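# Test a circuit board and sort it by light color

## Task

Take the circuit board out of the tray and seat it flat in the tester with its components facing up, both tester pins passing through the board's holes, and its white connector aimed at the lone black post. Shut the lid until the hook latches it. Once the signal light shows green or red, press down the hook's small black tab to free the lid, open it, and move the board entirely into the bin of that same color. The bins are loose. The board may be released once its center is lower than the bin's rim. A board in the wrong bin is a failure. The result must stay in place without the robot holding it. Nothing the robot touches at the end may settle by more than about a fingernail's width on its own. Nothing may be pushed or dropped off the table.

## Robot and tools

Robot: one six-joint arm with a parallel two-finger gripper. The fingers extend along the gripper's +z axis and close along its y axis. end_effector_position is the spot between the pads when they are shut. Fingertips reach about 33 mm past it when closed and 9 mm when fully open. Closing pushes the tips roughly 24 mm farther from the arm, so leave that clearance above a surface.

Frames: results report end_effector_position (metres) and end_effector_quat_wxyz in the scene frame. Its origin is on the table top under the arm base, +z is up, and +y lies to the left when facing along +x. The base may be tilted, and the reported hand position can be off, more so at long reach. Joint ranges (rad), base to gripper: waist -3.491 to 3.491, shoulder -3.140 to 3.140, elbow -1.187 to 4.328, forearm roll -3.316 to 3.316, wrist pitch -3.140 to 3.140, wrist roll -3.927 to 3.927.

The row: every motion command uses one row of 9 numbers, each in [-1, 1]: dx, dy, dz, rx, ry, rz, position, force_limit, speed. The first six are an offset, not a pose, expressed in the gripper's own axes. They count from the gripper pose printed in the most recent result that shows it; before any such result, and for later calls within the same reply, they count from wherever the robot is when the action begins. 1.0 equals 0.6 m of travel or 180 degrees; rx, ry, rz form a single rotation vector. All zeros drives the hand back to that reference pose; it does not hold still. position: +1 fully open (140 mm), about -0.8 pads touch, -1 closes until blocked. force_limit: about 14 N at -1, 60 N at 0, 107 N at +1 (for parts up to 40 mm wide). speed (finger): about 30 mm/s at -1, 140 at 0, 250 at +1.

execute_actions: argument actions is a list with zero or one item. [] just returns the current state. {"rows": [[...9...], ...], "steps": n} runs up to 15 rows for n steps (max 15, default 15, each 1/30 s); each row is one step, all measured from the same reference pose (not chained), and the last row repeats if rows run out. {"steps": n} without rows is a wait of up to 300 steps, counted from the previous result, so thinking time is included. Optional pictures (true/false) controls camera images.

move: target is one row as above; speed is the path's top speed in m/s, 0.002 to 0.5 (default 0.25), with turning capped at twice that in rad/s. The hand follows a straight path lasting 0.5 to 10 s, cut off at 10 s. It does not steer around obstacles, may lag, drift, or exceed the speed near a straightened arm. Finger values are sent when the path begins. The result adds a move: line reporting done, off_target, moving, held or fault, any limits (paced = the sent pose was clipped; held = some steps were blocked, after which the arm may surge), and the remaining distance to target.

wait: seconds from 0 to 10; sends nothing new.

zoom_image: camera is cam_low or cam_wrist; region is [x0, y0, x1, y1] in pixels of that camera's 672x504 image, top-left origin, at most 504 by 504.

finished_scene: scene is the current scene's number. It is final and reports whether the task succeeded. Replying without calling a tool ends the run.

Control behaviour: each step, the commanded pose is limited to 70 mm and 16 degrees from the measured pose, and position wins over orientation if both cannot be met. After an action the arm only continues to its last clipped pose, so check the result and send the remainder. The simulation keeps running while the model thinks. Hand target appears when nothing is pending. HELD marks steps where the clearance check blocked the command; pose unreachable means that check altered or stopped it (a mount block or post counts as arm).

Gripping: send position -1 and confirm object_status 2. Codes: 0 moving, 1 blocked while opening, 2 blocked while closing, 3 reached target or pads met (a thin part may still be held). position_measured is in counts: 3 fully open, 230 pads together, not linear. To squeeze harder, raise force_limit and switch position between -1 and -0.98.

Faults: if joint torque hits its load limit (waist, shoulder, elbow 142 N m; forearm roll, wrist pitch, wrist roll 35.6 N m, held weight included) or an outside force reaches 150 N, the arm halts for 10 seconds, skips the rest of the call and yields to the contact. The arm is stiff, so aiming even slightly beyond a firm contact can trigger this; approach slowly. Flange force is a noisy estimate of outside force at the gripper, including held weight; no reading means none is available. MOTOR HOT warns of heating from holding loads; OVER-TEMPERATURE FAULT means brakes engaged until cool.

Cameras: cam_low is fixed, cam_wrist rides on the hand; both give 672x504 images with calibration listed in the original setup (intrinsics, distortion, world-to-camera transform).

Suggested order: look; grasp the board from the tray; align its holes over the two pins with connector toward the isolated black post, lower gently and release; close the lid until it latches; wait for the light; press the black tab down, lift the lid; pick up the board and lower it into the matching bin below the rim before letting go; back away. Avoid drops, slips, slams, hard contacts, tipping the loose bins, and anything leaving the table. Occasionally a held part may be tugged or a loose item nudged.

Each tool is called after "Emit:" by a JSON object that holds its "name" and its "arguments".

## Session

Emit:
{"name": "execute_actions", "arguments": {"actions": []}}

Scene clock: 0.00 s of 12600.00 s.
end_effector_position=(+0.4524, -0.4621, +0.3840) position_measured=3 object_status=3 end_effector_quat_wxyz=(+0.071, +0.198, +0.953, -0.217)
Joint positions: [-0.792  0.498  0.186 -0.249 -1.072 -1.147]
Joint velocities: [ 0.001  0.     0.    -0.     0.     0.   ]
Flange force (N, the push that the arm receives, along the gripper's own x y z axes): no reading
Hand target: +0.452, -0.462, +0.384; +0.071, +0.198, +0.953, -0.217
camera_calibration (this result's frames):
cam_wrist: T_world_to_cam=[[0.378562, 0.848035, -0.370848, 0.357498], [0.848984, -0.158555, 0.50407, -0.660717], [0.368669, -0.505666, -0.779991, 0.0884754], [0, 0, 0, 1]] pos_world=[0.392985, -0.363192, 0.534635]

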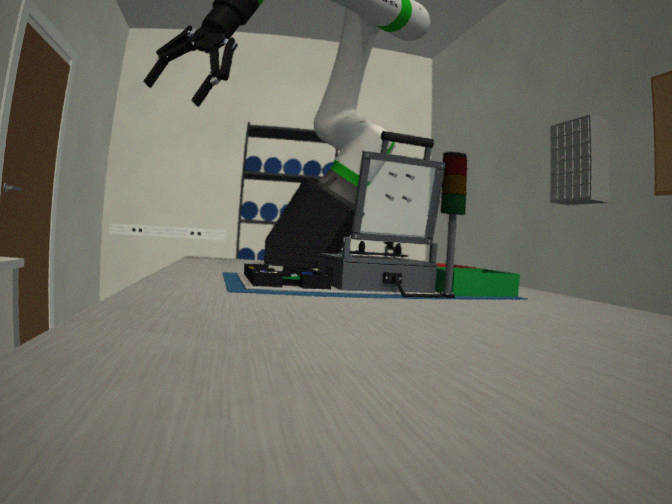

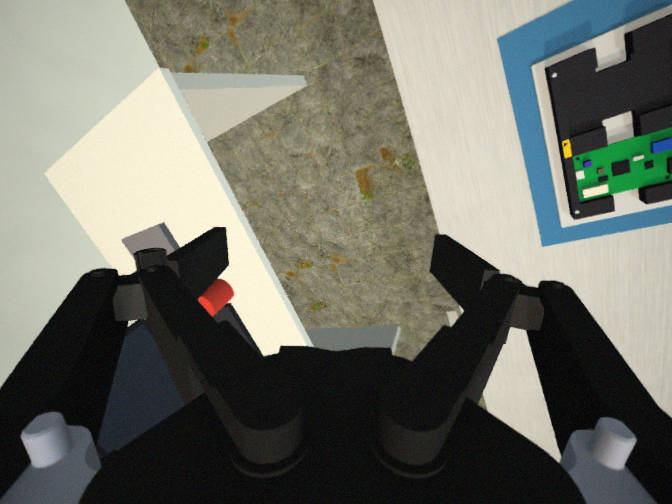

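Emit:
{"name": "zoom_image", "arguments": {"camera": "cam_wrist", "region": [492, 0, 672, 250]}}

Emit:
{"name": "zoom_image", "arguments": {"camera": "cam_low", "region": [215, 220, 535, 310]}}

Emit:
{"name": "zoom_image", "arguments": {"camera": "cam_low", "region": [330, 120, 480, 300]}}

Region (492, 0, 672, 250) of cam_wrist's 672x504 image, scaled by 2.016, with more detail than that image has; it fills the left 363 columns of this view, and the rest is white.

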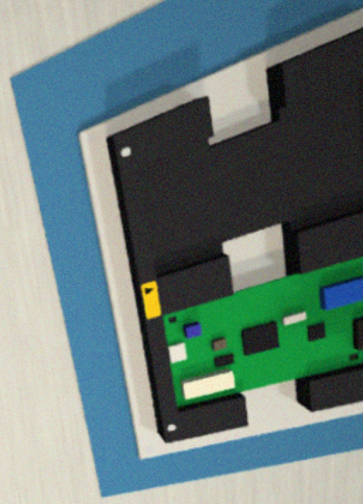

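Region (215, 220, 535, 310) of cam_low's 672x504 image, scaled by 1.575, with more detail than that image has; it fills the top 142 rows of this view, and the rest is white.

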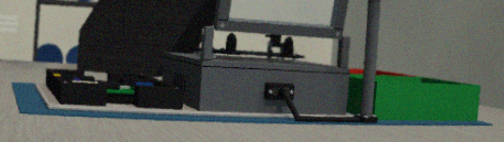

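Region (330, 120, 480, 300) of cam_low's 672x504 image, scaled by 2.800, with more detail than that image has.

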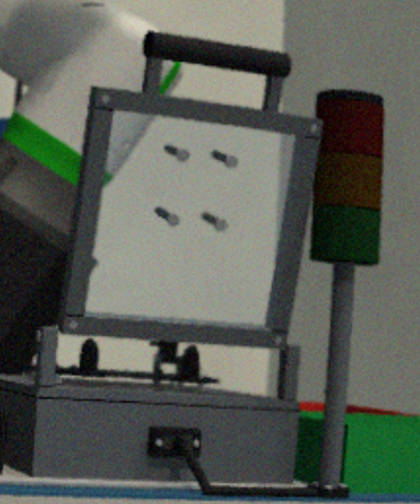

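Emit:
{"name": "move", "arguments": {"target": [0.0895, 0.6182, 0.277, -0.15385, -0.08295, -0.63321, 0.28, -0.2, 0], "speed": 0.5}}

Emit:
{"name": "zoom_image", "arguments": {"camera": "cam_wrist", "region": [250, 130, 430, 310]}}

Scene clock: 122.57 s of 12600.00 s.
end_effector_position=(+0.5639, -0.2096, +0.0806) position_measured=94 object_status=3 end_effector_quat_wxyz=(-0.000, +0.725, -0.689, +0.000)
Joint positions: [-0.372  0.664  0.143 -0.62  -1.077  0.743]
Joint velocities: [ 0.001  0.001  0.001  0.    -0.001  0.002]
Flange force (N, the push that the arm receives, along the gripper's own x y z axes): [2.7 -4.8 -0.3]
Hand target: +0.564, -0.210, +0.081; -0.000, +0.725, -0.689, +0.000
Off the commanded pose: 0.001 m, 0 deg.
After step 90, 117.00 s passed at rest.
move: done
camera_calibration (this result's frames):
cam_wrist: T_world_to_cam=[[-0.996369, -0.0818473, 0.0234379, 0.537226], [-0.0690834, 0.938144, 0.339282, 0.19839], [-0.0497575, 0.336431, -0.940393, 0.363744], [0, 0, 0, 1]] pos_world=[0.56708, -0.264523, 0.26216]

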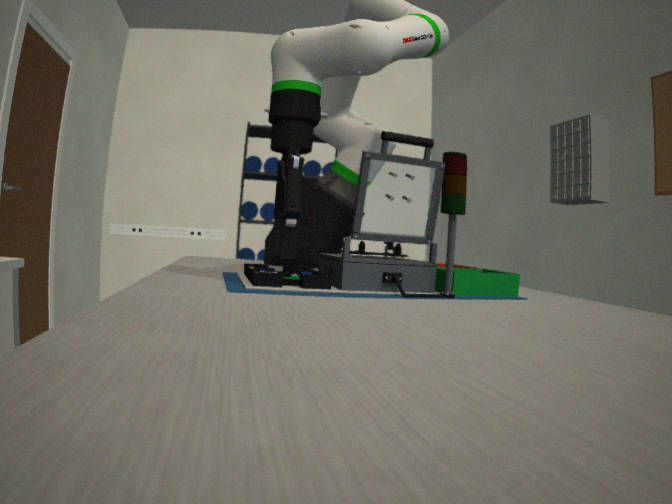

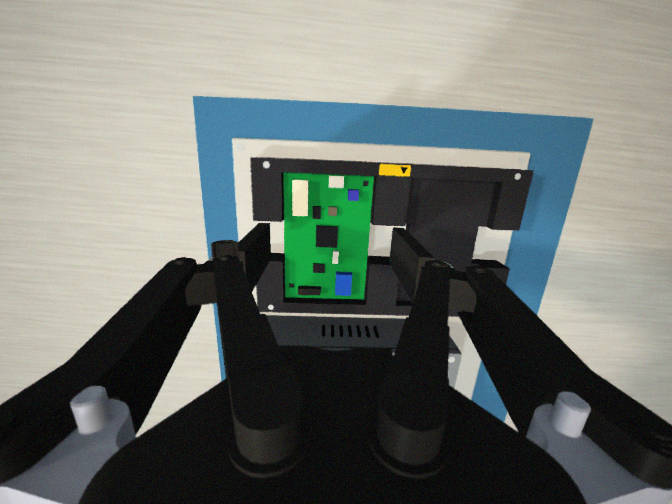

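Region (250, 130, 430, 310) of cam_wrist's 672x504 image, scaled by 2.800, with more detail than that image has.

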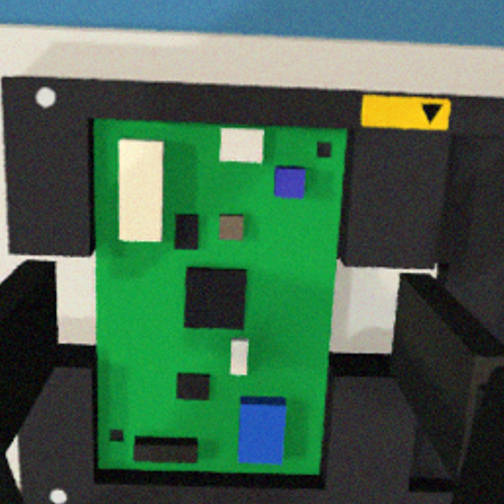

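Emit:
{"name": "execute_actions", "arguments": {"actions": []}}

Scene clock: 170.27 s of 12600.00 s.
end_effector_position=(+0.5639, -0.2095, +0.0805) position_measured=94 object_status=3 end_effector_quat_wxyz=(-0.000, +0.725, -0.689, +0.000)
Joint positions: [-0.372  0.664  0.143 -0.62  -1.077  0.743]
Joint velocities: [ 0. -0.  0. -0.  0. -0.]
Flange force (N, the push that the arm receives, along the gripper's own x y z axes): [4.1 -3.1 -0.6]
Hand target: +0.564, -0.210, +0.081; -0.000, +0.725, -0.689, +0.000
Off the commanded pose: 0.001 m, 0 deg.
Steps of this call (steps 1 to 90: nothing new was sent; then 44.70 s passed at rest). Readings (end_effector_position | what the end effector reports):
1: (+0.5639, -0.2096, +0.0806) | position_measured=94 object_status=3
2: (+0.5639, -0.2095, +0.0806) | position_measured=94 object_status=3
4: (+0.5639, -0.2095, +0.0806) | position_measured=94 object_status=3
8: (+0.5639, -0.2095, +0.0806) | position_measured=94 object_status=3
90: the state above
camera_calibration (this result's frames):
cam_wrist: T_world_to_cam=[[-0.996351, -0.0820447, 0.0235181, 0.537188], [-0.0692374, 0.9381, 0.339373, 0.198441], [-0.0499061, 0.336506, -0.940358, 0.363764], [0, 0, 0, 1]] pos_world=[0.567121, -0.264493, 0.262089]

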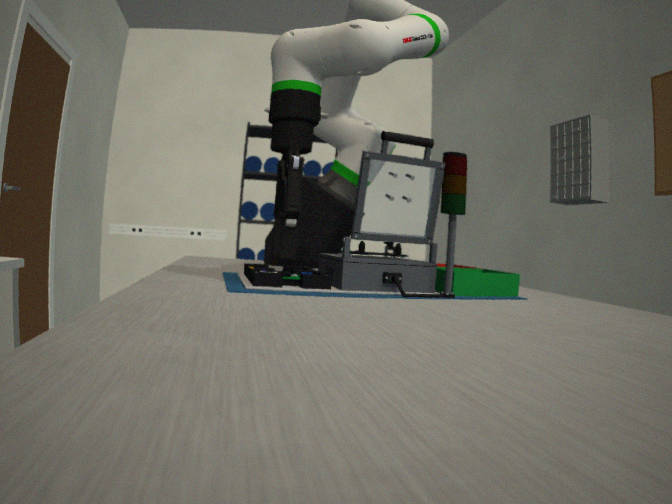

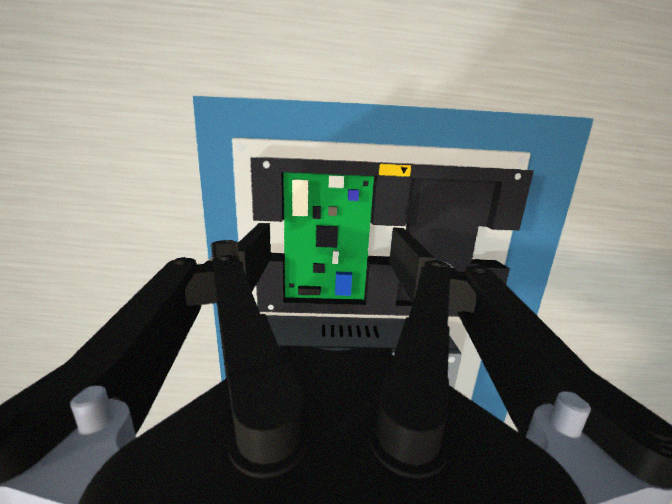

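Emit:
{"name": "zoom_image", "arguments": {"camera": "cam_wrist", "region": [240, 150, 420, 320]}}

Region (240, 150, 420, 320) of cam_wrist's 672x504 image, scaled by 2.800, with more detail than that image has.

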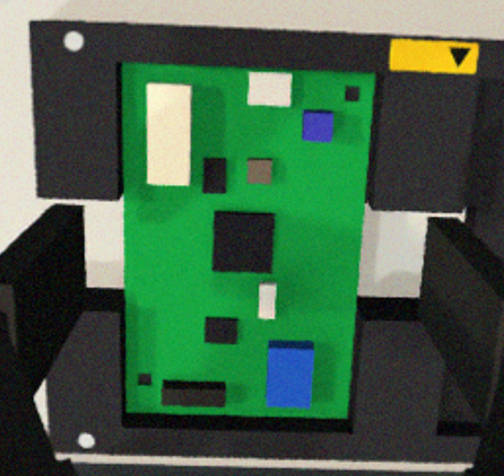

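Emit:
{"name": "execute_actions", "arguments": {"actions": [{"rows": [[-0.00035,-0.00015,0.00081,0,0,0,0.28,-0.2,0],[-0.00132,-0.00057,0.00308,0,0,-0.0001,0.28,-0.2,0],[-0.00274,-0.00119,0.00658,0,0,-0.0002,0.28,-0.2,0],[-0.00446,-0.00194,0.0111,0,0,-0.0004,0.28,-0.2,0],[-0.00634,-0.00275,0.01641,0,0,-0.0005,0.28,-0.2,0],[-0.00821,-0.00356,0.02228,0,0,-0.0006,0.28,-0.2,0],[-0.00993,-0.00431,0.02849,0,0,-0.0008,0.28,-0.2,0],[-0.01135,-0.00493,0.03481,0,0,-0.0009,0.28,-0.2,0],[-0.01232,-0.00535,0.04102,0,0,-0.001,0.28,-0.2,0],[-0.01267,-0.0055,0.04689,0,0,-0.001,0.28,-0.2,0],[-0.01267,-0.0055,0.0522,0,0,-0.001,0.28,-0.2,0],[-0.01267,-0.0055,0.05672,0,0,-0.001,0.28,-0.2,0],[-0.01267,-0.0055,0.06022,0,0,-0.001,0.28,-0.2,0],[-0.01267,-0.0055,0.06249,0,0,-0.001,0.28,-0.2,0],[-0.01267,-0.0055,0.0633,0,0,-0.001,0.28,-0.2,0]], "steps": 15}], "pictures": false}}

Emit:
{"name": "execute_actions", "arguments": {"actions": [{"steps": 6}], "pictures": false}}

Emit:
{"name": "move", "arguments": {"target": [0,0,-0.0008,0,0,0,-1,-0.2,-0.6], "speed": 0.05}}

Emit:
{"name": "execute_actions", "arguments": {"actions": [{"rows": [[0,0,-0.00052,0,0,0,-1,-0.2,-0.6],[0,0,-0.00202,0,0,0,-1,-0.2,-0.6],[0,0,-0.00443,0,0,0,-1,-0.2,-0.6],[0,0,-0.00769,0,0,0,-1,-0.2,-0.6],[0,0,-0.01173,0,0,0,-1,-0.2,-0.6],[0,0,-0.01647,0,0,0,-1,-0.2,-0.6],[0,0,-0.02184,0,0,0,-1,-0.2,-0.6],[0,0,-0.02777,0,0,0,-1,-0.2,-0.6],[0,0,-0.0342,0,0,0,-1,-0.2,-0.6],[0,0,-0.04105,0,0,0,-1,-0.2,-0.6],[0,0,-0.04825,0,0,0.00007,-1,-0.2,-0.6],[0,0,-0.05573,0,0,0.00058,-1,-0.2,-0.6],[0,0,-0.06343,0,0,0.00193,-1,-0.2,-0.6],[0,0,-0.07126,0,0,0.00452,-1,-0.2,-0.6],[0,0,-0.07917,0,0,0.00865,-1,-0.2,-0.6]], "steps": 15}], "pictures": false}}

Emit:
{"name": "execute_actions", "arguments": {"actions": [{"rows": [[-0.00013,0.0001,-0.03134,0,0,0.01401,-1,-0.2,-0.6],[-0.00052,0.00039,-0.03917,0,0,0.02194,-1,-0.2,-0.6],[-0.00115,0.00086,-0.04687,0,0,0.03194,-1,-0.2,-0.6],[-0.002,0.00151,-0.05435,0,0,0.04401,-1,-0.2,-0.6],[-0.00308,0.00233,-0.06155,0,0,0.05807,-1,-0.2,-0.6],[-0.00437,0.0033,-0.0684,0,0,0.07394,-1,-0.2,-0.6],[-0.00585,0.00441,-0.07483,0,0,0.09136,-1,-0.2,-0.6],[-0.00751,0.00567,-0.08076,0,0,0.11,-1,-0.2,-0.6],[-0.00935,0.00705,-0.08613,0,0,0.12949,-1,-0.2,-0.6],[-0.01134,0.00856,-0.09087,0,0,0.14942,-1,-0.2,-0.6],[-0.01349,0.01018,-0.09491,0,0,0.16942,-1,-0.2,-0.6],[-0.01577,0.0119,-0.09817,0,0,0.18942,-1,-0.2,-0.6],[-0.01817,0.01371,-0.10058,0,0,0.20942,-1,-0.2,-0.6],[-0.02069,0.01561,-0.10208,0,0,0.22942,-1,-0.2,-0.6],[-0.0233,0.01759,-0.1026,0,0,0.24942,-1,-0.2,-0.6]], "steps": 15}], "pictures": false}}

Emit:
{"name": "execute_actions", "arguments": {"actions": [{"rows": [[-0.00415,0.01214,-0.00443,0,0,0.08,-1,-0.2,-0.6],[-0.00527,0.01544,-0.00443,0,0,0.1,-1,-0.2,-0.6],[-0.00643,0.01882,-0.00443,0,0,0.12,-1,-0.2,-0.6],[-0.0076,0.02225,-0.00443,0,0,0.14,-1,-0.2,-0.6],[-0.00879,0.02574,-0.00443,0,0,0.16,-1,-0.2,-0.6],[-0.01,0.02927,-0.00443,0,0,0.18,-1,-0.2,-0.6],[-0.01121,0.03281,-0.00443,0,0,0.2,-1,-0.2,-0.6],[-0.01242,0.03636,-0.00443,0,0,0.22,-1,-0.2,-0.6],[-0.01363,0.03991,-0.00443,0,0,0.24,-1,-0.2,-0.6],[-0.01484,0.04343,-0.00443,0,0,0.26,-1,-0.2,-0.6],[-0.01603,0.04692,-0.00443,0,0,0.28,-1,-0.2,-0.6],[-0.0172,0.05035,-0.00443,0,0,0.3,-1,-0.2,-0.6],[-0.01836,0.05373,-0.00443,0,0,0.32,-1,-0.2,-0.6],[-0.01948,0.05703,-0.00443,0,0,0.34,-1,-0.2,-0.6],[-0.02058,0.06024,-0.00443,0,0,0.36,-1,-0.2,-0.6]], "steps": 15}], "pictures": false}}

Emit:
{"name": "execute_actions", "arguments": {"actions": [{"rows": [[0.0079,0.01122,0,0,0,0.08,-1,-0.2,-0.6],[0.00971,0.0138,0,0,0,0.1,-1,-0.2,-0.6],[0.01144,0.01626,0,0,0,0.12,-1,-0.2,-0.6],[0.01309,0.0186,0,0,0,0.14,-1,-0.2,-0.6],[0.01463,0.02079,0,0,0,0.16,-1,-0.2,-0.6],[0.01607,0.02284,0,0,0,0.18,-1,-0.2,-0.6],[0.01739,0.02472,0,0,0,0.2,-1,-0.2,-0.6],[0.01859,0.02642,0,0,0,0.22,-1,-0.2,-0.6],[0.01966,0.02794,0,0,0,0.24,-1,-0.2,-0.6],[0.02059,0.02925,0,0,0,0.26,-1,-0.2,-0.6],[0.02136,0.03036,0,0,0,0.28,-1,-0.2,-0.6],[0.02198,0.03124,0,0,0,0.3,-1,-0.2,-0.6],[0.02244,0.03188,0,0,0,0.32,-1,-0.2,-0.6],[0.02271,0.03228,0,0,0,0.34,-1,-0.2,-0.6],[0.02281,0.03241,0,0,0,0.36,-1,-0.2,-0.6]], "steps": 15}], "pictures": false}}

Emit:
{"name": "execute_actions", "arguments": {"actions": [{"rows": [[0.00143,0,0,0,0,0.07993,-1,-0.2,-0.6],[0.00143,0,0,0,0,0.09942,-1,-0.2,-0.6],[0.00143,0,0,0,0,0.11807,-1,-0.2,-0.6],[0.00143,0,0,0,0,0.13548,-1,-0.2,-0.6],[0.00143,0,0,0,0,0.15135,-1,-0.2,-0.6],[0.00143,0,0,0,0,0.16541,-1,-0.2,-0.6],[0.00143,0,0,0,0,0.17748,-1,-0.2,-0.6],[0.00143,0,0,0,0,0.18748,-1,-0.2,-0.6],[0.00143,0,0,0,0,0.19541,-1,-0.2,-0.6],[0.00143,0,0,0,0,0.20135,-1,-0.2,-0.6],[0.00143,0,0,0,0,0.20548,-1,-0.2,-0.6],[0.00143,0,0,0,0,0.20807,-1,-0.2,-0.6],[0.00143,0,0,0,0,0.20942,-1,-0.2,-0.6],[0.00143,0,0,0,0,0.20993,-1,-0.2,-0.6],[0.00143,0,0,0,0,0.21,-1,-0.2,-0.6]], "steps": 15}], "pictures": false}}

Emit:
{"name": "execute_actions", "arguments": {"actions": [{"steps": 9}]}}

Scene clock: 290.77 s of 12600.00 s.
end_effector_position=(+0.5666, -0.2017, +0.0463) position_measured=94 object_status=3 end_effector_quat_wxyz=(-0.000, +0.726, -0.688, +0.000)
Joint positions: [-0.332  0.699  0.135 -0.639 -1.022  0.744]
Joint velocities: [ 0.049  0.083 -0.002 -0.034  0.089  0.02 ]
Flange force (N, the push that the arm receives, along the gripper's own x y z axes): [1.4 -6.0 6.8]
Hand target: +0.567, -0.202, +0.043; -0.000, +0.726, -0.688, +0.000
Off the commanded pose: 0.004 m, 0 deg.
Steps of this call (steps 1 to 90: nothing new was sent; then 117.00 s passed at rest; steps 91 to 105: all 15 steps of this action). Readings (end_effector_position | what the end effector reports):
91: (+0.5639, -0.2095, +0.0805) | position_measured=94 object_status=3
92: (+0.5639, -0.2093, +0.0803) | position_measured=94 object_status=3
94: (+0.5643, -0.2084, +0.0785) | position_measured=94 object_status=3
98: (+0.5655, -0.2049, +0.0687) | position_measured=94 object_status=3
105: the state above

Scene clock: 290.97 s of 12600.00 s.
end_effector_position=(+0.5667, -0.2016, +0.0427) position_measured=94 object_status=3 end_effector_quat_wxyz=(-0.000, +0.726, -0.688, +0.000)
Joint positions: [-0.329  0.704  0.135 -0.641 -1.017  0.746]
Joint velocities: [ 0.001  0.003  0.003 -0.002  0.003  0.001]
Flange force (N, the push that the arm receives, along the gripper's own x y z axes): [3.9 -3.4 1.7]
Hand target: +0.567, -0.202, +0.043; -0.000, +0.726, -0.688, +0.000
Off the commanded pose: 0.000 m, 0 deg.
Steps of this call (steps 1 to 6: nothing new was sent). Readings (end_effector_position | what the end effector reports):
1: (+0.5666, -0.2016, +0.0446) | position_measured=94 object_status=3
2: (+0.5666, -0.2016, +0.0436) | position_measured=94 object_status=3
4: (+0.5666, -0.2016, +0.0429) | position_measured=94 object_status=3
6: the state above

Scene clock: 291.90 s of 12600.00 s.
end_effector_position=(+0.5668, -0.2016, +0.0431) position_measured=125 object_status=2 end_effector_quat_wxyz=(-0.000, +0.726, -0.688, +0.000)
Joint positions: [-0.33   0.704  0.135 -0.641 -1.017  0.746]
Joint velocities: [-0.    -0.    -0.001 -0.001 -0.001  0.   ]
Flange force (N, the push that the arm receives, along the gripper's own x y z axes): [4.4 -3.1 1.2]
Hand target: +0.567, -0.202, +0.043; -0.000, +0.726, -0.688, +0.000
Off the commanded pose: 0.000 m, 0 deg.
move: done
camera_calibration (this result's frames):
cam_wrist: T_world_to_cam=[[-0.996063, -0.0854957, 0.0234423, 0.540823], [-0.0725101, 0.937839, 0.339412, 0.20573], [-0.0510033, 0.336375, -0.940346, 0.32663], [0, 0, 0, 1]] pos_world=[0.57027, -0.256574, 0.22464]

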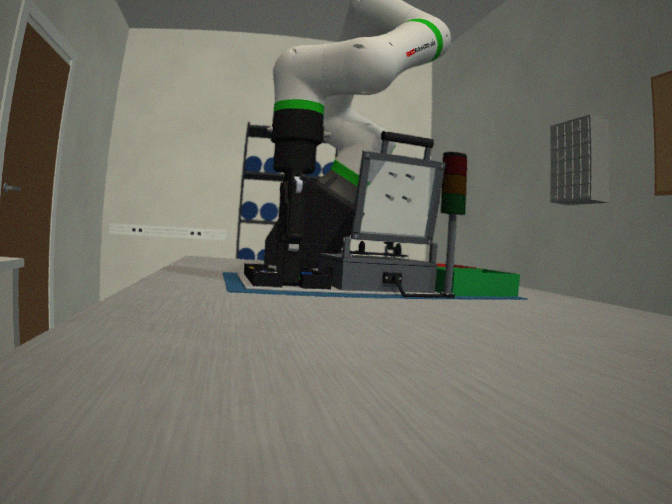

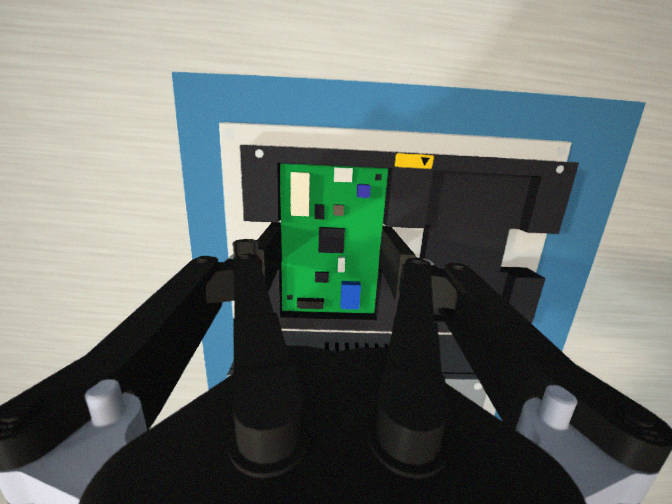

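Scene clock: 292.40 s of 12600.00 s.
end_effector_position=(+0.5668, -0.2018, +0.0780) position_measured=125 object_status=2 end_effector_quat_wxyz=(-0.000, +0.724, -0.690, +0.000)
Joint positions: [-0.358  0.657  0.138 -0.621 -1.071  0.728]
Joint velocities: [-0.107 -0.167  0.023  0.071 -0.205 -0.197]
Flange force (N, the push that the arm receives, along the gripper's own x y z axes): [3.8 -3.8 2.3]
Hand target: +0.567, -0.202, +0.090; -0.000, +0.717, -0.697, +0.001
Off the commanded pose: 0.013 m, 1 deg.
Steps of this call (steps 1 to 15: all 15 steps of this action). Readings (end_effector_position | what the end effector reports):
1: (+0.5668, -0.2016, +0.0431) | position_measured=125 object_status=2
2: (+0.5668, -0.2016, +0.0433) | position_measured=125 object_status=2
4: (+0.5668, -0.2016, +0.0446) | position_measured=125 object_status=2
8: (+0.5668, -0.2016, +0.0522) | position_measured=125 object_status=2
15: the state above

Scene clock: 292.90 s of 12600.00 s.
end_effector_position=(+0.5608, -0.1950, +0.1317) position_measured=125 object_status=2 end_effector_quat_wxyz=(+0.011, -0.551, +0.834, +0.001)
Joint positions: [-0.408  0.575  0.126 -0.618 -1.15   0.283]
Joint velocities: [-0.061 -0.161 -0.106 -0.045 -0.08  -1.272]
Flange force (N, the push that the arm receives, along the gripper's own x y z axes): [3.3 -5.2 -1.1]
Hand target: +0.556, -0.189, +0.139; +0.014, -0.461, +0.887, +0.004
Off the commanded pose: 0.012 m, 19 deg; orientation clipped at the last step of the last action.
Steps of this call (steps 1 to 15: all 15 steps of this action). Readings (end_effector_position | what the end effector reports):
1: (+0.5668, -0.2019, +0.0825) | position_measured=125 object_status=2
2: (+0.5668, -0.2019, +0.0868) | position_measured=125 object_status=2
4: (+0.5666, -0.2018, +0.0953) | position_measured=125 object_status=2
8: (+0.5660, -0.2007, +0.1109) | position_measured=125 object_status=2
15: the state above

Scene clock: 293.40 s of 12600.00 s.
end_effector_position=(+0.5397, -0.1764, +0.1341) position_measured=125 object_status=2 end_effector_quat_wxyz=(+0.023, -0.243, +0.970, +0.015)
Joint positions: [-0.42   0.519  0.045 -0.66  -1.139 -0.351]
Joint velocities: [-0.001 -0.128 -0.191 -0.07   0.05  -1.257]
Flange force (N, the push that the arm receives, along the gripper's own x y z axes): [-1.8 -5.8 -0.4]
Hand target: +0.532, -0.170, +0.134; +0.024, -0.141, +0.990, +0.019
Off the commanded pose: 0.010 m, 26 deg; orientation clipped at the last step of the last action.
Steps of this call (steps 1 to 15: all 15 steps of this action). Readings (end_effector_position | what the end effector reports):
1: (+0.5597, -0.1937, +0.1336) | position_measured=125 object_status=2
2: (+0.5585, -0.1926, +0.1350) | position_measured=125 object_status=2
4: (+0.5561, -0.1908, +0.1359) | position_measured=125 object_status=2
8: (+0.5504, -0.1860, +0.1347) | position_measured=125 object_status=2
15: the state above

Scene clock: 293.90 s of 12600.00 s.
end_effector_position=(+0.5207, -0.1668, +0.1337) position_measured=125 object_status=2 end_effector_quat_wxyz=(+0.027, +0.093, +0.995, +0.035)
Joint positions: [-0.442  0.485 -0.02  -0.702 -1.127 -0.977]
Joint velocities: [-0.032 -0.046 -0.084 -0.058  0.028 -1.253]
Flange force (N, the push that the arm receives, along the gripper's own x y z axes): [-5.7 -3.4 -1.7]
Hand target: +0.518, -0.166, +0.134; +0.026, +0.197, +0.979, +0.039
Off the commanded pose: 0.003 m, 26 deg; orientation clipped at the last step of the last action.
Steps of this call (steps 1 to 15: all 15 steps of this action). Readings (end_effector_position | what the end effector reports):
1: (+0.5381, -0.1749, +0.1341) | position_measured=125 object_status=2
2: (+0.5368, -0.1735, +0.1340) | position_measured=125 object_status=2
4: (+0.5345, -0.1710, +0.1336) | position_measured=125 object_status=2
8: (+0.5282, -0.1697, +0.1337) | position_measured=125 object_status=2
15: the state above

Scene clock: 294.40 s of 12600.00 s.
end_effector_position=(+0.5192, -0.1667, +0.1335) position_measured=125 object_status=2 end_effector_quat_wxyz=(+0.019, +0.390, +0.919, +0.049)
Joint positions: [-0.455  0.485 -0.027 -0.722 -1.127 -1.571]
Joint velocities: [ 0.08  -0.016  0.01   0.127  0.012 -0.745]
Flange force (N, the push that the arm receives, along the gripper's own x y z axes): [0.1 -1.3 1.3]
Hand target: +0.520, -0.167, +0.134; +0.015, +0.409, +0.911, +0.043
Off the commanded pose: 0.001 m, 3 deg.
Steps of this call (steps 1 to 15: all 15 steps of this action). Readings (end_effector_position | what the end effector reports):
1: (+0.5201, -0.1665, +0.1337) | position_measured=125 object_status=2
2: (+0.5195, -0.1663, +0.1336) | position_measured=125 object_status=2
4: (+0.5197, -0.1662, +0.1338) | position_measured=125 object_status=2
8: (+0.5200, -0.1668, +0.1338) | position_measured=125 object_status=2
15: the state above

Scene clock: 294.70 s of 12600.00 s.
end_effector_position=(+0.5198, -0.1667, +0.1337) position_measured=125 object_status=2 end_effector_quat_wxyz=(+0.015, +0.409, +0.911, +0.043)
Joint positions: [-0.445  0.483 -0.023 -0.706 -1.126 -1.629]
Joint velocities: [ 0.001 -0.    -0.001  0.    -0.    -0.002]
Flange force (N, the push that the arm receives, along the gripper's own x y z axes): [-4.3 0.2 0.8]
Hand target: +0.520, -0.167, +0.134; +0.015, +0.409, +0.911, +0.043
Off the commanded pose: 0.000 m, 0 deg.
Steps of this call (steps 1 to 9: nothing new was sent). Readings (end_effector_position | what the end effector reports):
1: (+0.5192, -0.1667, +0.1335) | position_measured=125 object_status=2
2: (+0.5195, -0.1666, +0.1335) | position_measured=125 object_status=2
4: (+0.5197, -0.1666, +0.1336) | position_measured=125 object_status=2
8: (+0.5198, -0.1667, +0.1337) | position_measured=125 object_status=2
9: the state above
camera_calibration (this result's frames):
cam_wrist: T_world_to_cam=[[0.721387, 0.682964, 0.114722, -0.282041], [0.619683, -0.710541, 0.333354, -0.49498], [0.309183, -0.169386, -0.935796, 0.125534], [0, 0, 0, 1]] pos_world=[0.471379, -0.137816, 0.314834]

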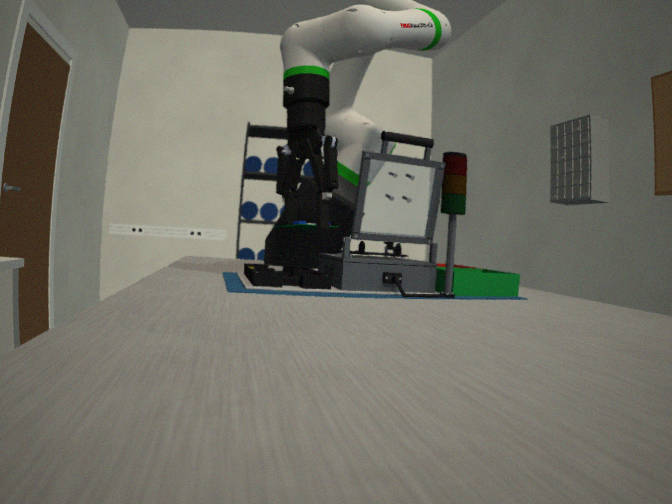

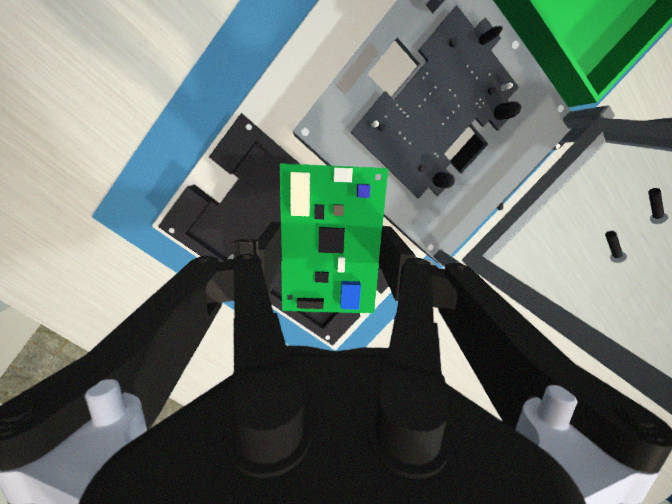

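Emit:
{"name": "zoom_image", "arguments": {"camera": "cam_wrist", "region": [340, 0, 540, 200]}}

Emit:
{"name": "zoom_image", "arguments": {"camera": "cam_wrist", "region": [265, 155, 405, 320]}}

Region (340, 0, 540, 200) of cam_wrist's 672x504 image, scaled by 2.520, with more detail than that image has.

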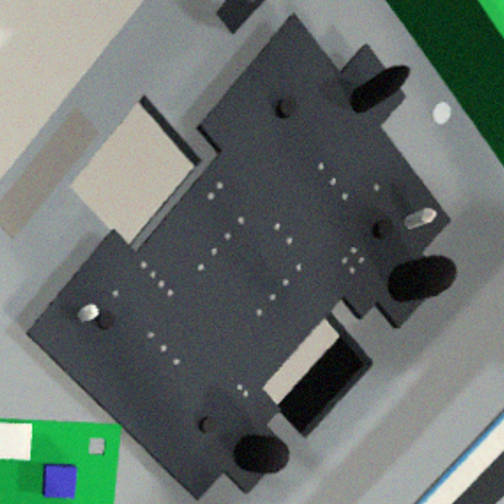

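Region (265, 155, 405, 320) of cam_wrist's 672x504 image, scaled by 3.055, with more detail than that image has; it fills the left 428 columns of this view, and the rest is white.

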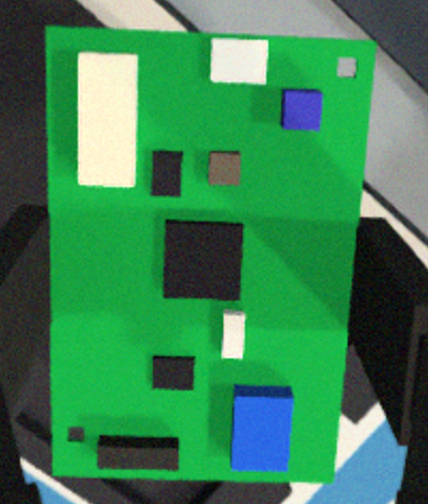

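Emit:
{"name": "zoom_image", "arguments": {"camera": "cam_wrist", "region": [355, 105, 395, 145]}}

Emit:
{"name": "zoom_image", "arguments": {"camera": "cam_wrist", "region": [485, 66, 525, 106]}}

Region (355, 105, 395, 145) of cam_wrist's 672x504 image, scaled by 12.600, with more detail than that image has.

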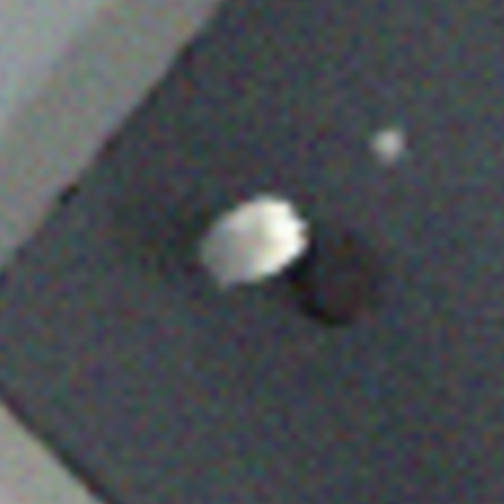

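Region (485, 66, 525, 106) of cam_wrist's 672x504 image, scaled by 12.600, with more detail than that image has.

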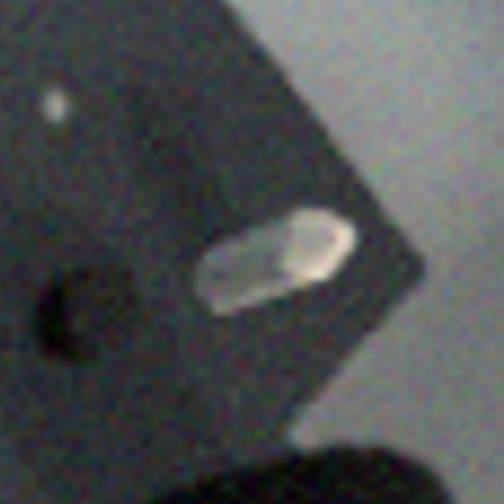

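Emit:
{"name": "zoom_image", "arguments": {"camera": "cam_wrist", "region": [360, 160, 400, 200]}}

Emit:
{"name": "zoom_image", "arguments": {"camera": "cam_wrist", "region": [270, 280, 310, 320]}}

Region (360, 160, 400, 200) of cam_wrist's 672x504 image, scaled by 12.600, with more detail than that image has.

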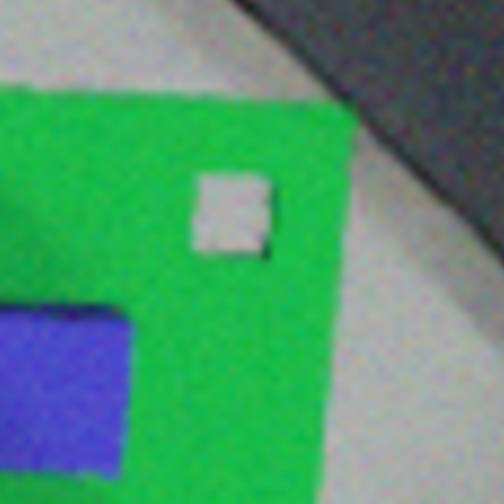

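Region (270, 280, 310, 320) of cam_wrist's 672x504 image, scaled by 12.600, with more detail than that image has.

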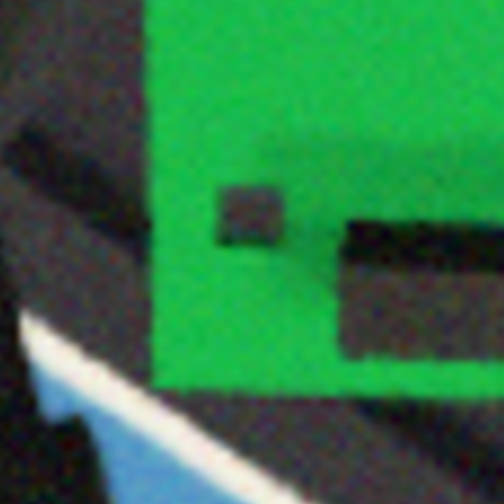

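Emit:
{"name": "move", "arguments": {"target": [0.15395,0.12961,0.0292,0.027216,-0.011949,0.214258,-1,-0.2,-0.6], "speed": 0.5}}

Emit:
{"name": "zoom_image", "arguments": {"camera": "cam_wrist", "region": [260, 110, 420, 230]}}

Emit:
{"name": "zoom_image", "arguments": {"camera": "cam_wrist", "region": [355, 140, 405, 190]}}

Scene clock: 416.03 s of 12600.00 s.
end_effector_position=(+0.5180, -0.0450, +0.1244) position_measured=125 object_status=2 end_effector_quat_wxyz=(+0.000, +0.688, +0.726, +0.000)
Joint positions: [-0.169  0.273 -0.168 -0.604 -1.039 -2.617]
Joint velocities: [ 0.003 -0.    -0.001  0.002 -0.    -0.004]
Flange force (N, the push that the arm receives, along the gripper's own x y z axes): [1.1 4.5 2.0]
Hand target: +0.518, -0.045, +0.124; +0.000, +0.688, +0.726, +0.000
Off the commanded pose: 0.001 m, 0 deg.
After step 90, 117.00 s passed at rest.
move: done
camera_calibration (this result's frames):
cam_wrist: T_world_to_cam=[[0.996075, 0.085027, 0.0246164, -0.520737], [0.0716541, -0.937778, 0.339761, -0.131416], [0.0519735, -0.336663, -0.94019, 0.264286], [0, 0, 0, 1]] pos_world=[0.514373, 0.0100134, 0.305947]

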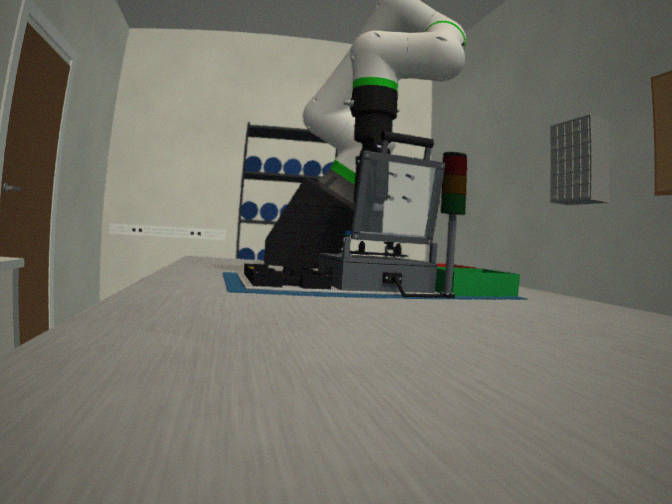

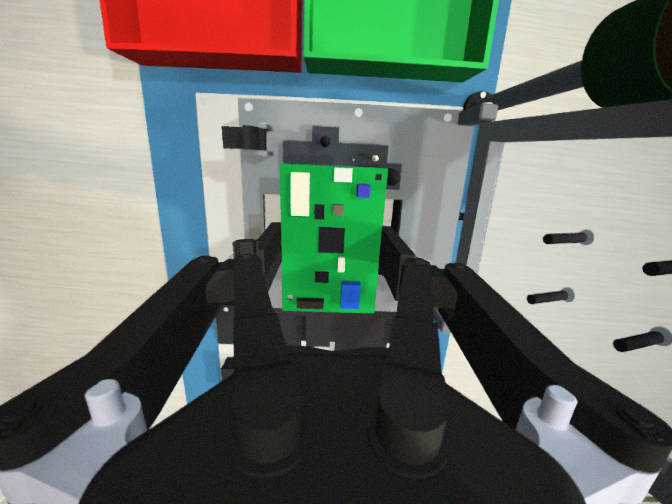

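Region (260, 110, 420, 230) of cam_wrist's 672x504 image, scaled by 3.150, with more detail than that image has; it fills the top 378 rows of this view, and the rest is white.

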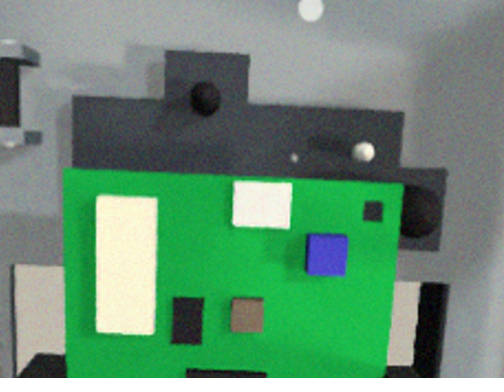

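Region (355, 140, 405, 190) of cam_wrist's 672x504 image, scaled by 10.080, with more detail than that image has.

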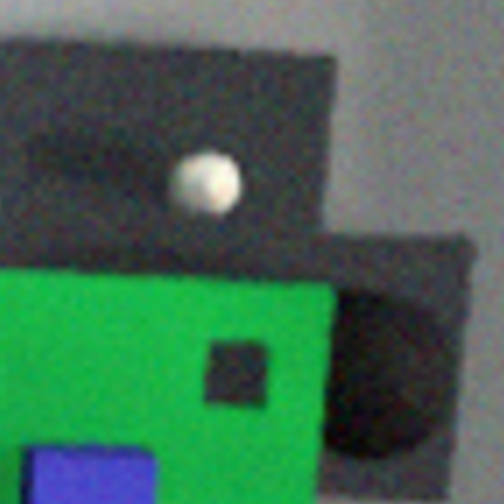

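Emit:
{"name": "zoom_image", "arguments": {"camera": "cam_wrist", "region": [270, 130, 320, 180]}}

Emit:
{"name": "zoom_image", "arguments": {"camera": "cam_wrist", "region": [255, 180, 415, 240]}}

Region (270, 130, 320, 180) of cam_wrist's 672x504 image, scaled by 10.080, with more detail than that image has.

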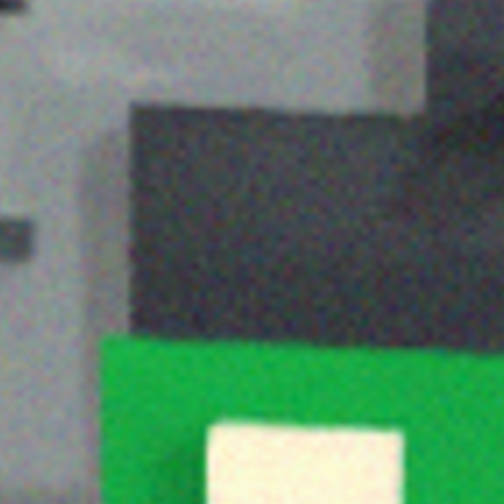

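Region (255, 180, 415, 240) of cam_wrist's 672x504 image, scaled by 3.150, with more detail than that image has; it fills the top 189 rows of this view, and the rest is white.

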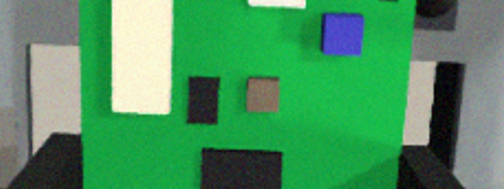

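Emit:
{"name": "zoom_image", "arguments": {"camera": "cam_wrist", "region": [275, 130, 335, 175]}}

Emit:
{"name": "zoom_image", "arguments": {"camera": "cam_wrist", "region": [335, 130, 395, 175]}}

Emit:
{"name": "zoom_image", "arguments": {"camera": "cam_wrist", "region": [230, 85, 480, 135]}}

Region (275, 130, 335, 175) of cam_wrist's 672x504 image, scaled by 8.400, with more detail than that image has; it fills the top 378 rows of this view, and the rest is white.

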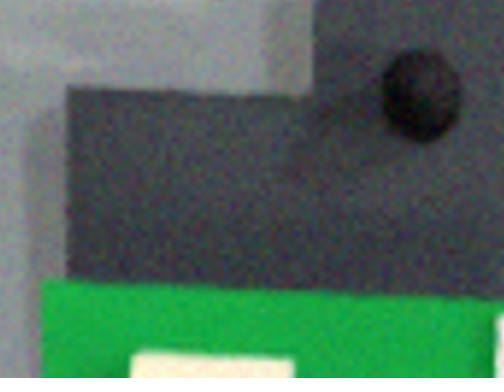

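Region (335, 130, 395, 175) of cam_wrist's 672x504 image, scaled by 8.400, with more detail than that image has; it fills the top 378 rows of this view, and the rest is white.

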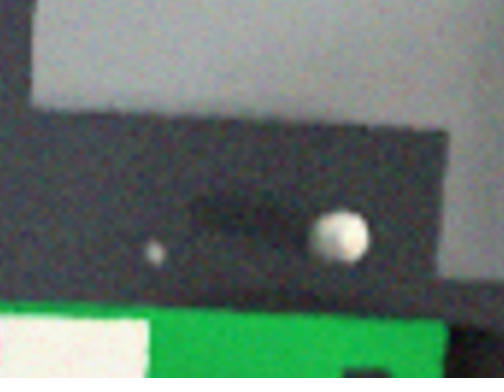

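Region (230, 85, 480, 135) of cam_wrist's 672x504 image, scaled by 2.016, with more detail than that image has; it fills the top 101 rows of this view, and the rest is white.

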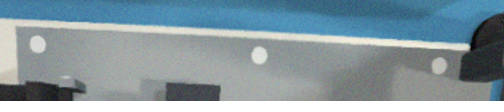

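Emit:
{"name": "execute_actions", "arguments": {"actions": []}}

Emit:
{"name": "zoom_image", "arguments": {"camera": "cam_wrist", "region": [355, 140, 405, 190]}}

Scene clock: 536.03 s of 12600.00 s.
end_effector_position=(+0.5180, -0.0450, +0.1244) position_measured=125 object_status=2 end_effector_quat_wxyz=(+0.000, +0.688, +0.726, +0.000)
Joint positions: [-0.169  0.272 -0.168 -0.604 -1.039 -2.617]
Joint velocities: [-0.002 -0.    -0.001 -0.001  0.     0.   ]
Flange force (N, the push that the arm receives, along the gripper's own x y z axes): [-2.3 2.4 0.4]
Hand target: +0.518, -0.045, +0.124; +0.000, +0.688, +0.726, +0.000
Off the commanded pose: 0.001 m, 0 deg.
Steps of this call (steps 1 to 90: nothing new was sent; then 117.00 s passed at rest). Readings (end_effector_position | what the end effector reports):
1: (+0.5180, -0.0450, +0.1244) | position_measured=125 object_status=2
2: (+0.5180, -0.0450, +0.1244) | position_measured=125 object_status=2
4: (+0.5180, -0.0450, +0.1244) | position_measured=125 object_status=2
8: (+0.5180, -0.0450, +0.1244) | position_measured=125 object_status=2
90: the state above
camera_calibration (this result's frames):
cam_wrist: T_world_to_cam=[[0.996076, 0.085025, 0.0245438, -0.520738], [0.0716729, -0.937753, 0.339828, -0.131398], [0.0519099, -0.336735, -0.940167, 0.264322], [0, 0, 0, 1]] pos_world=[0.514392, 0.0100636, 0.30594]

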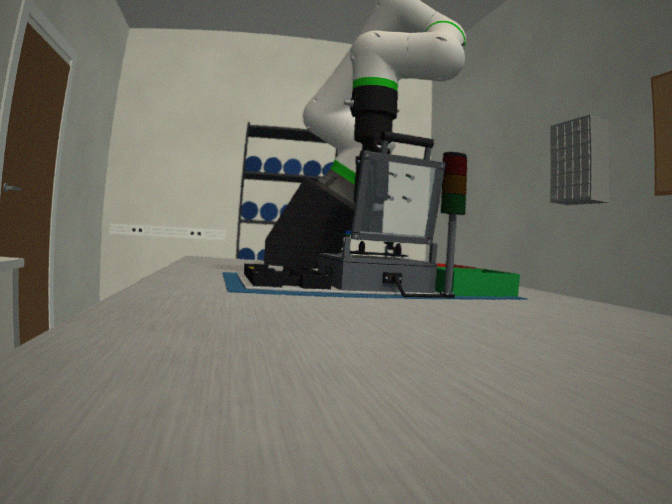

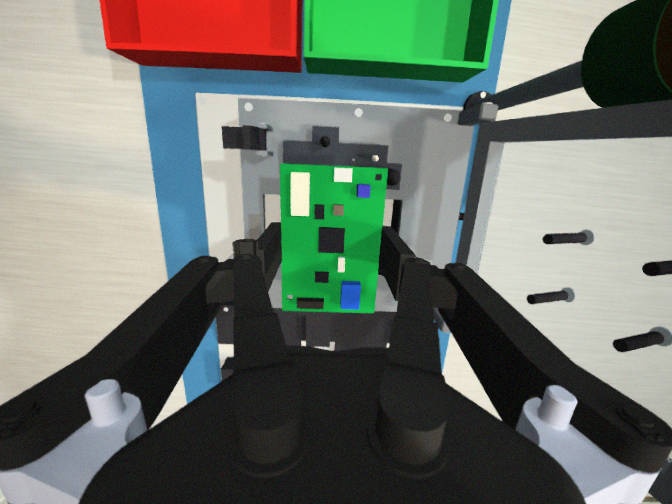

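Region (355, 140, 405, 190) of cam_wrist's 672x504 image, scaled by 10.080, with more detail than that image has.

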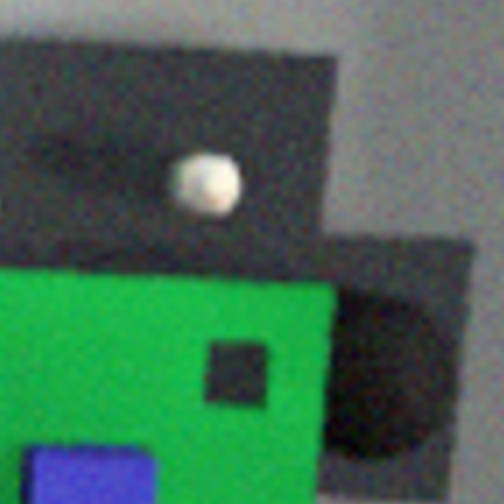

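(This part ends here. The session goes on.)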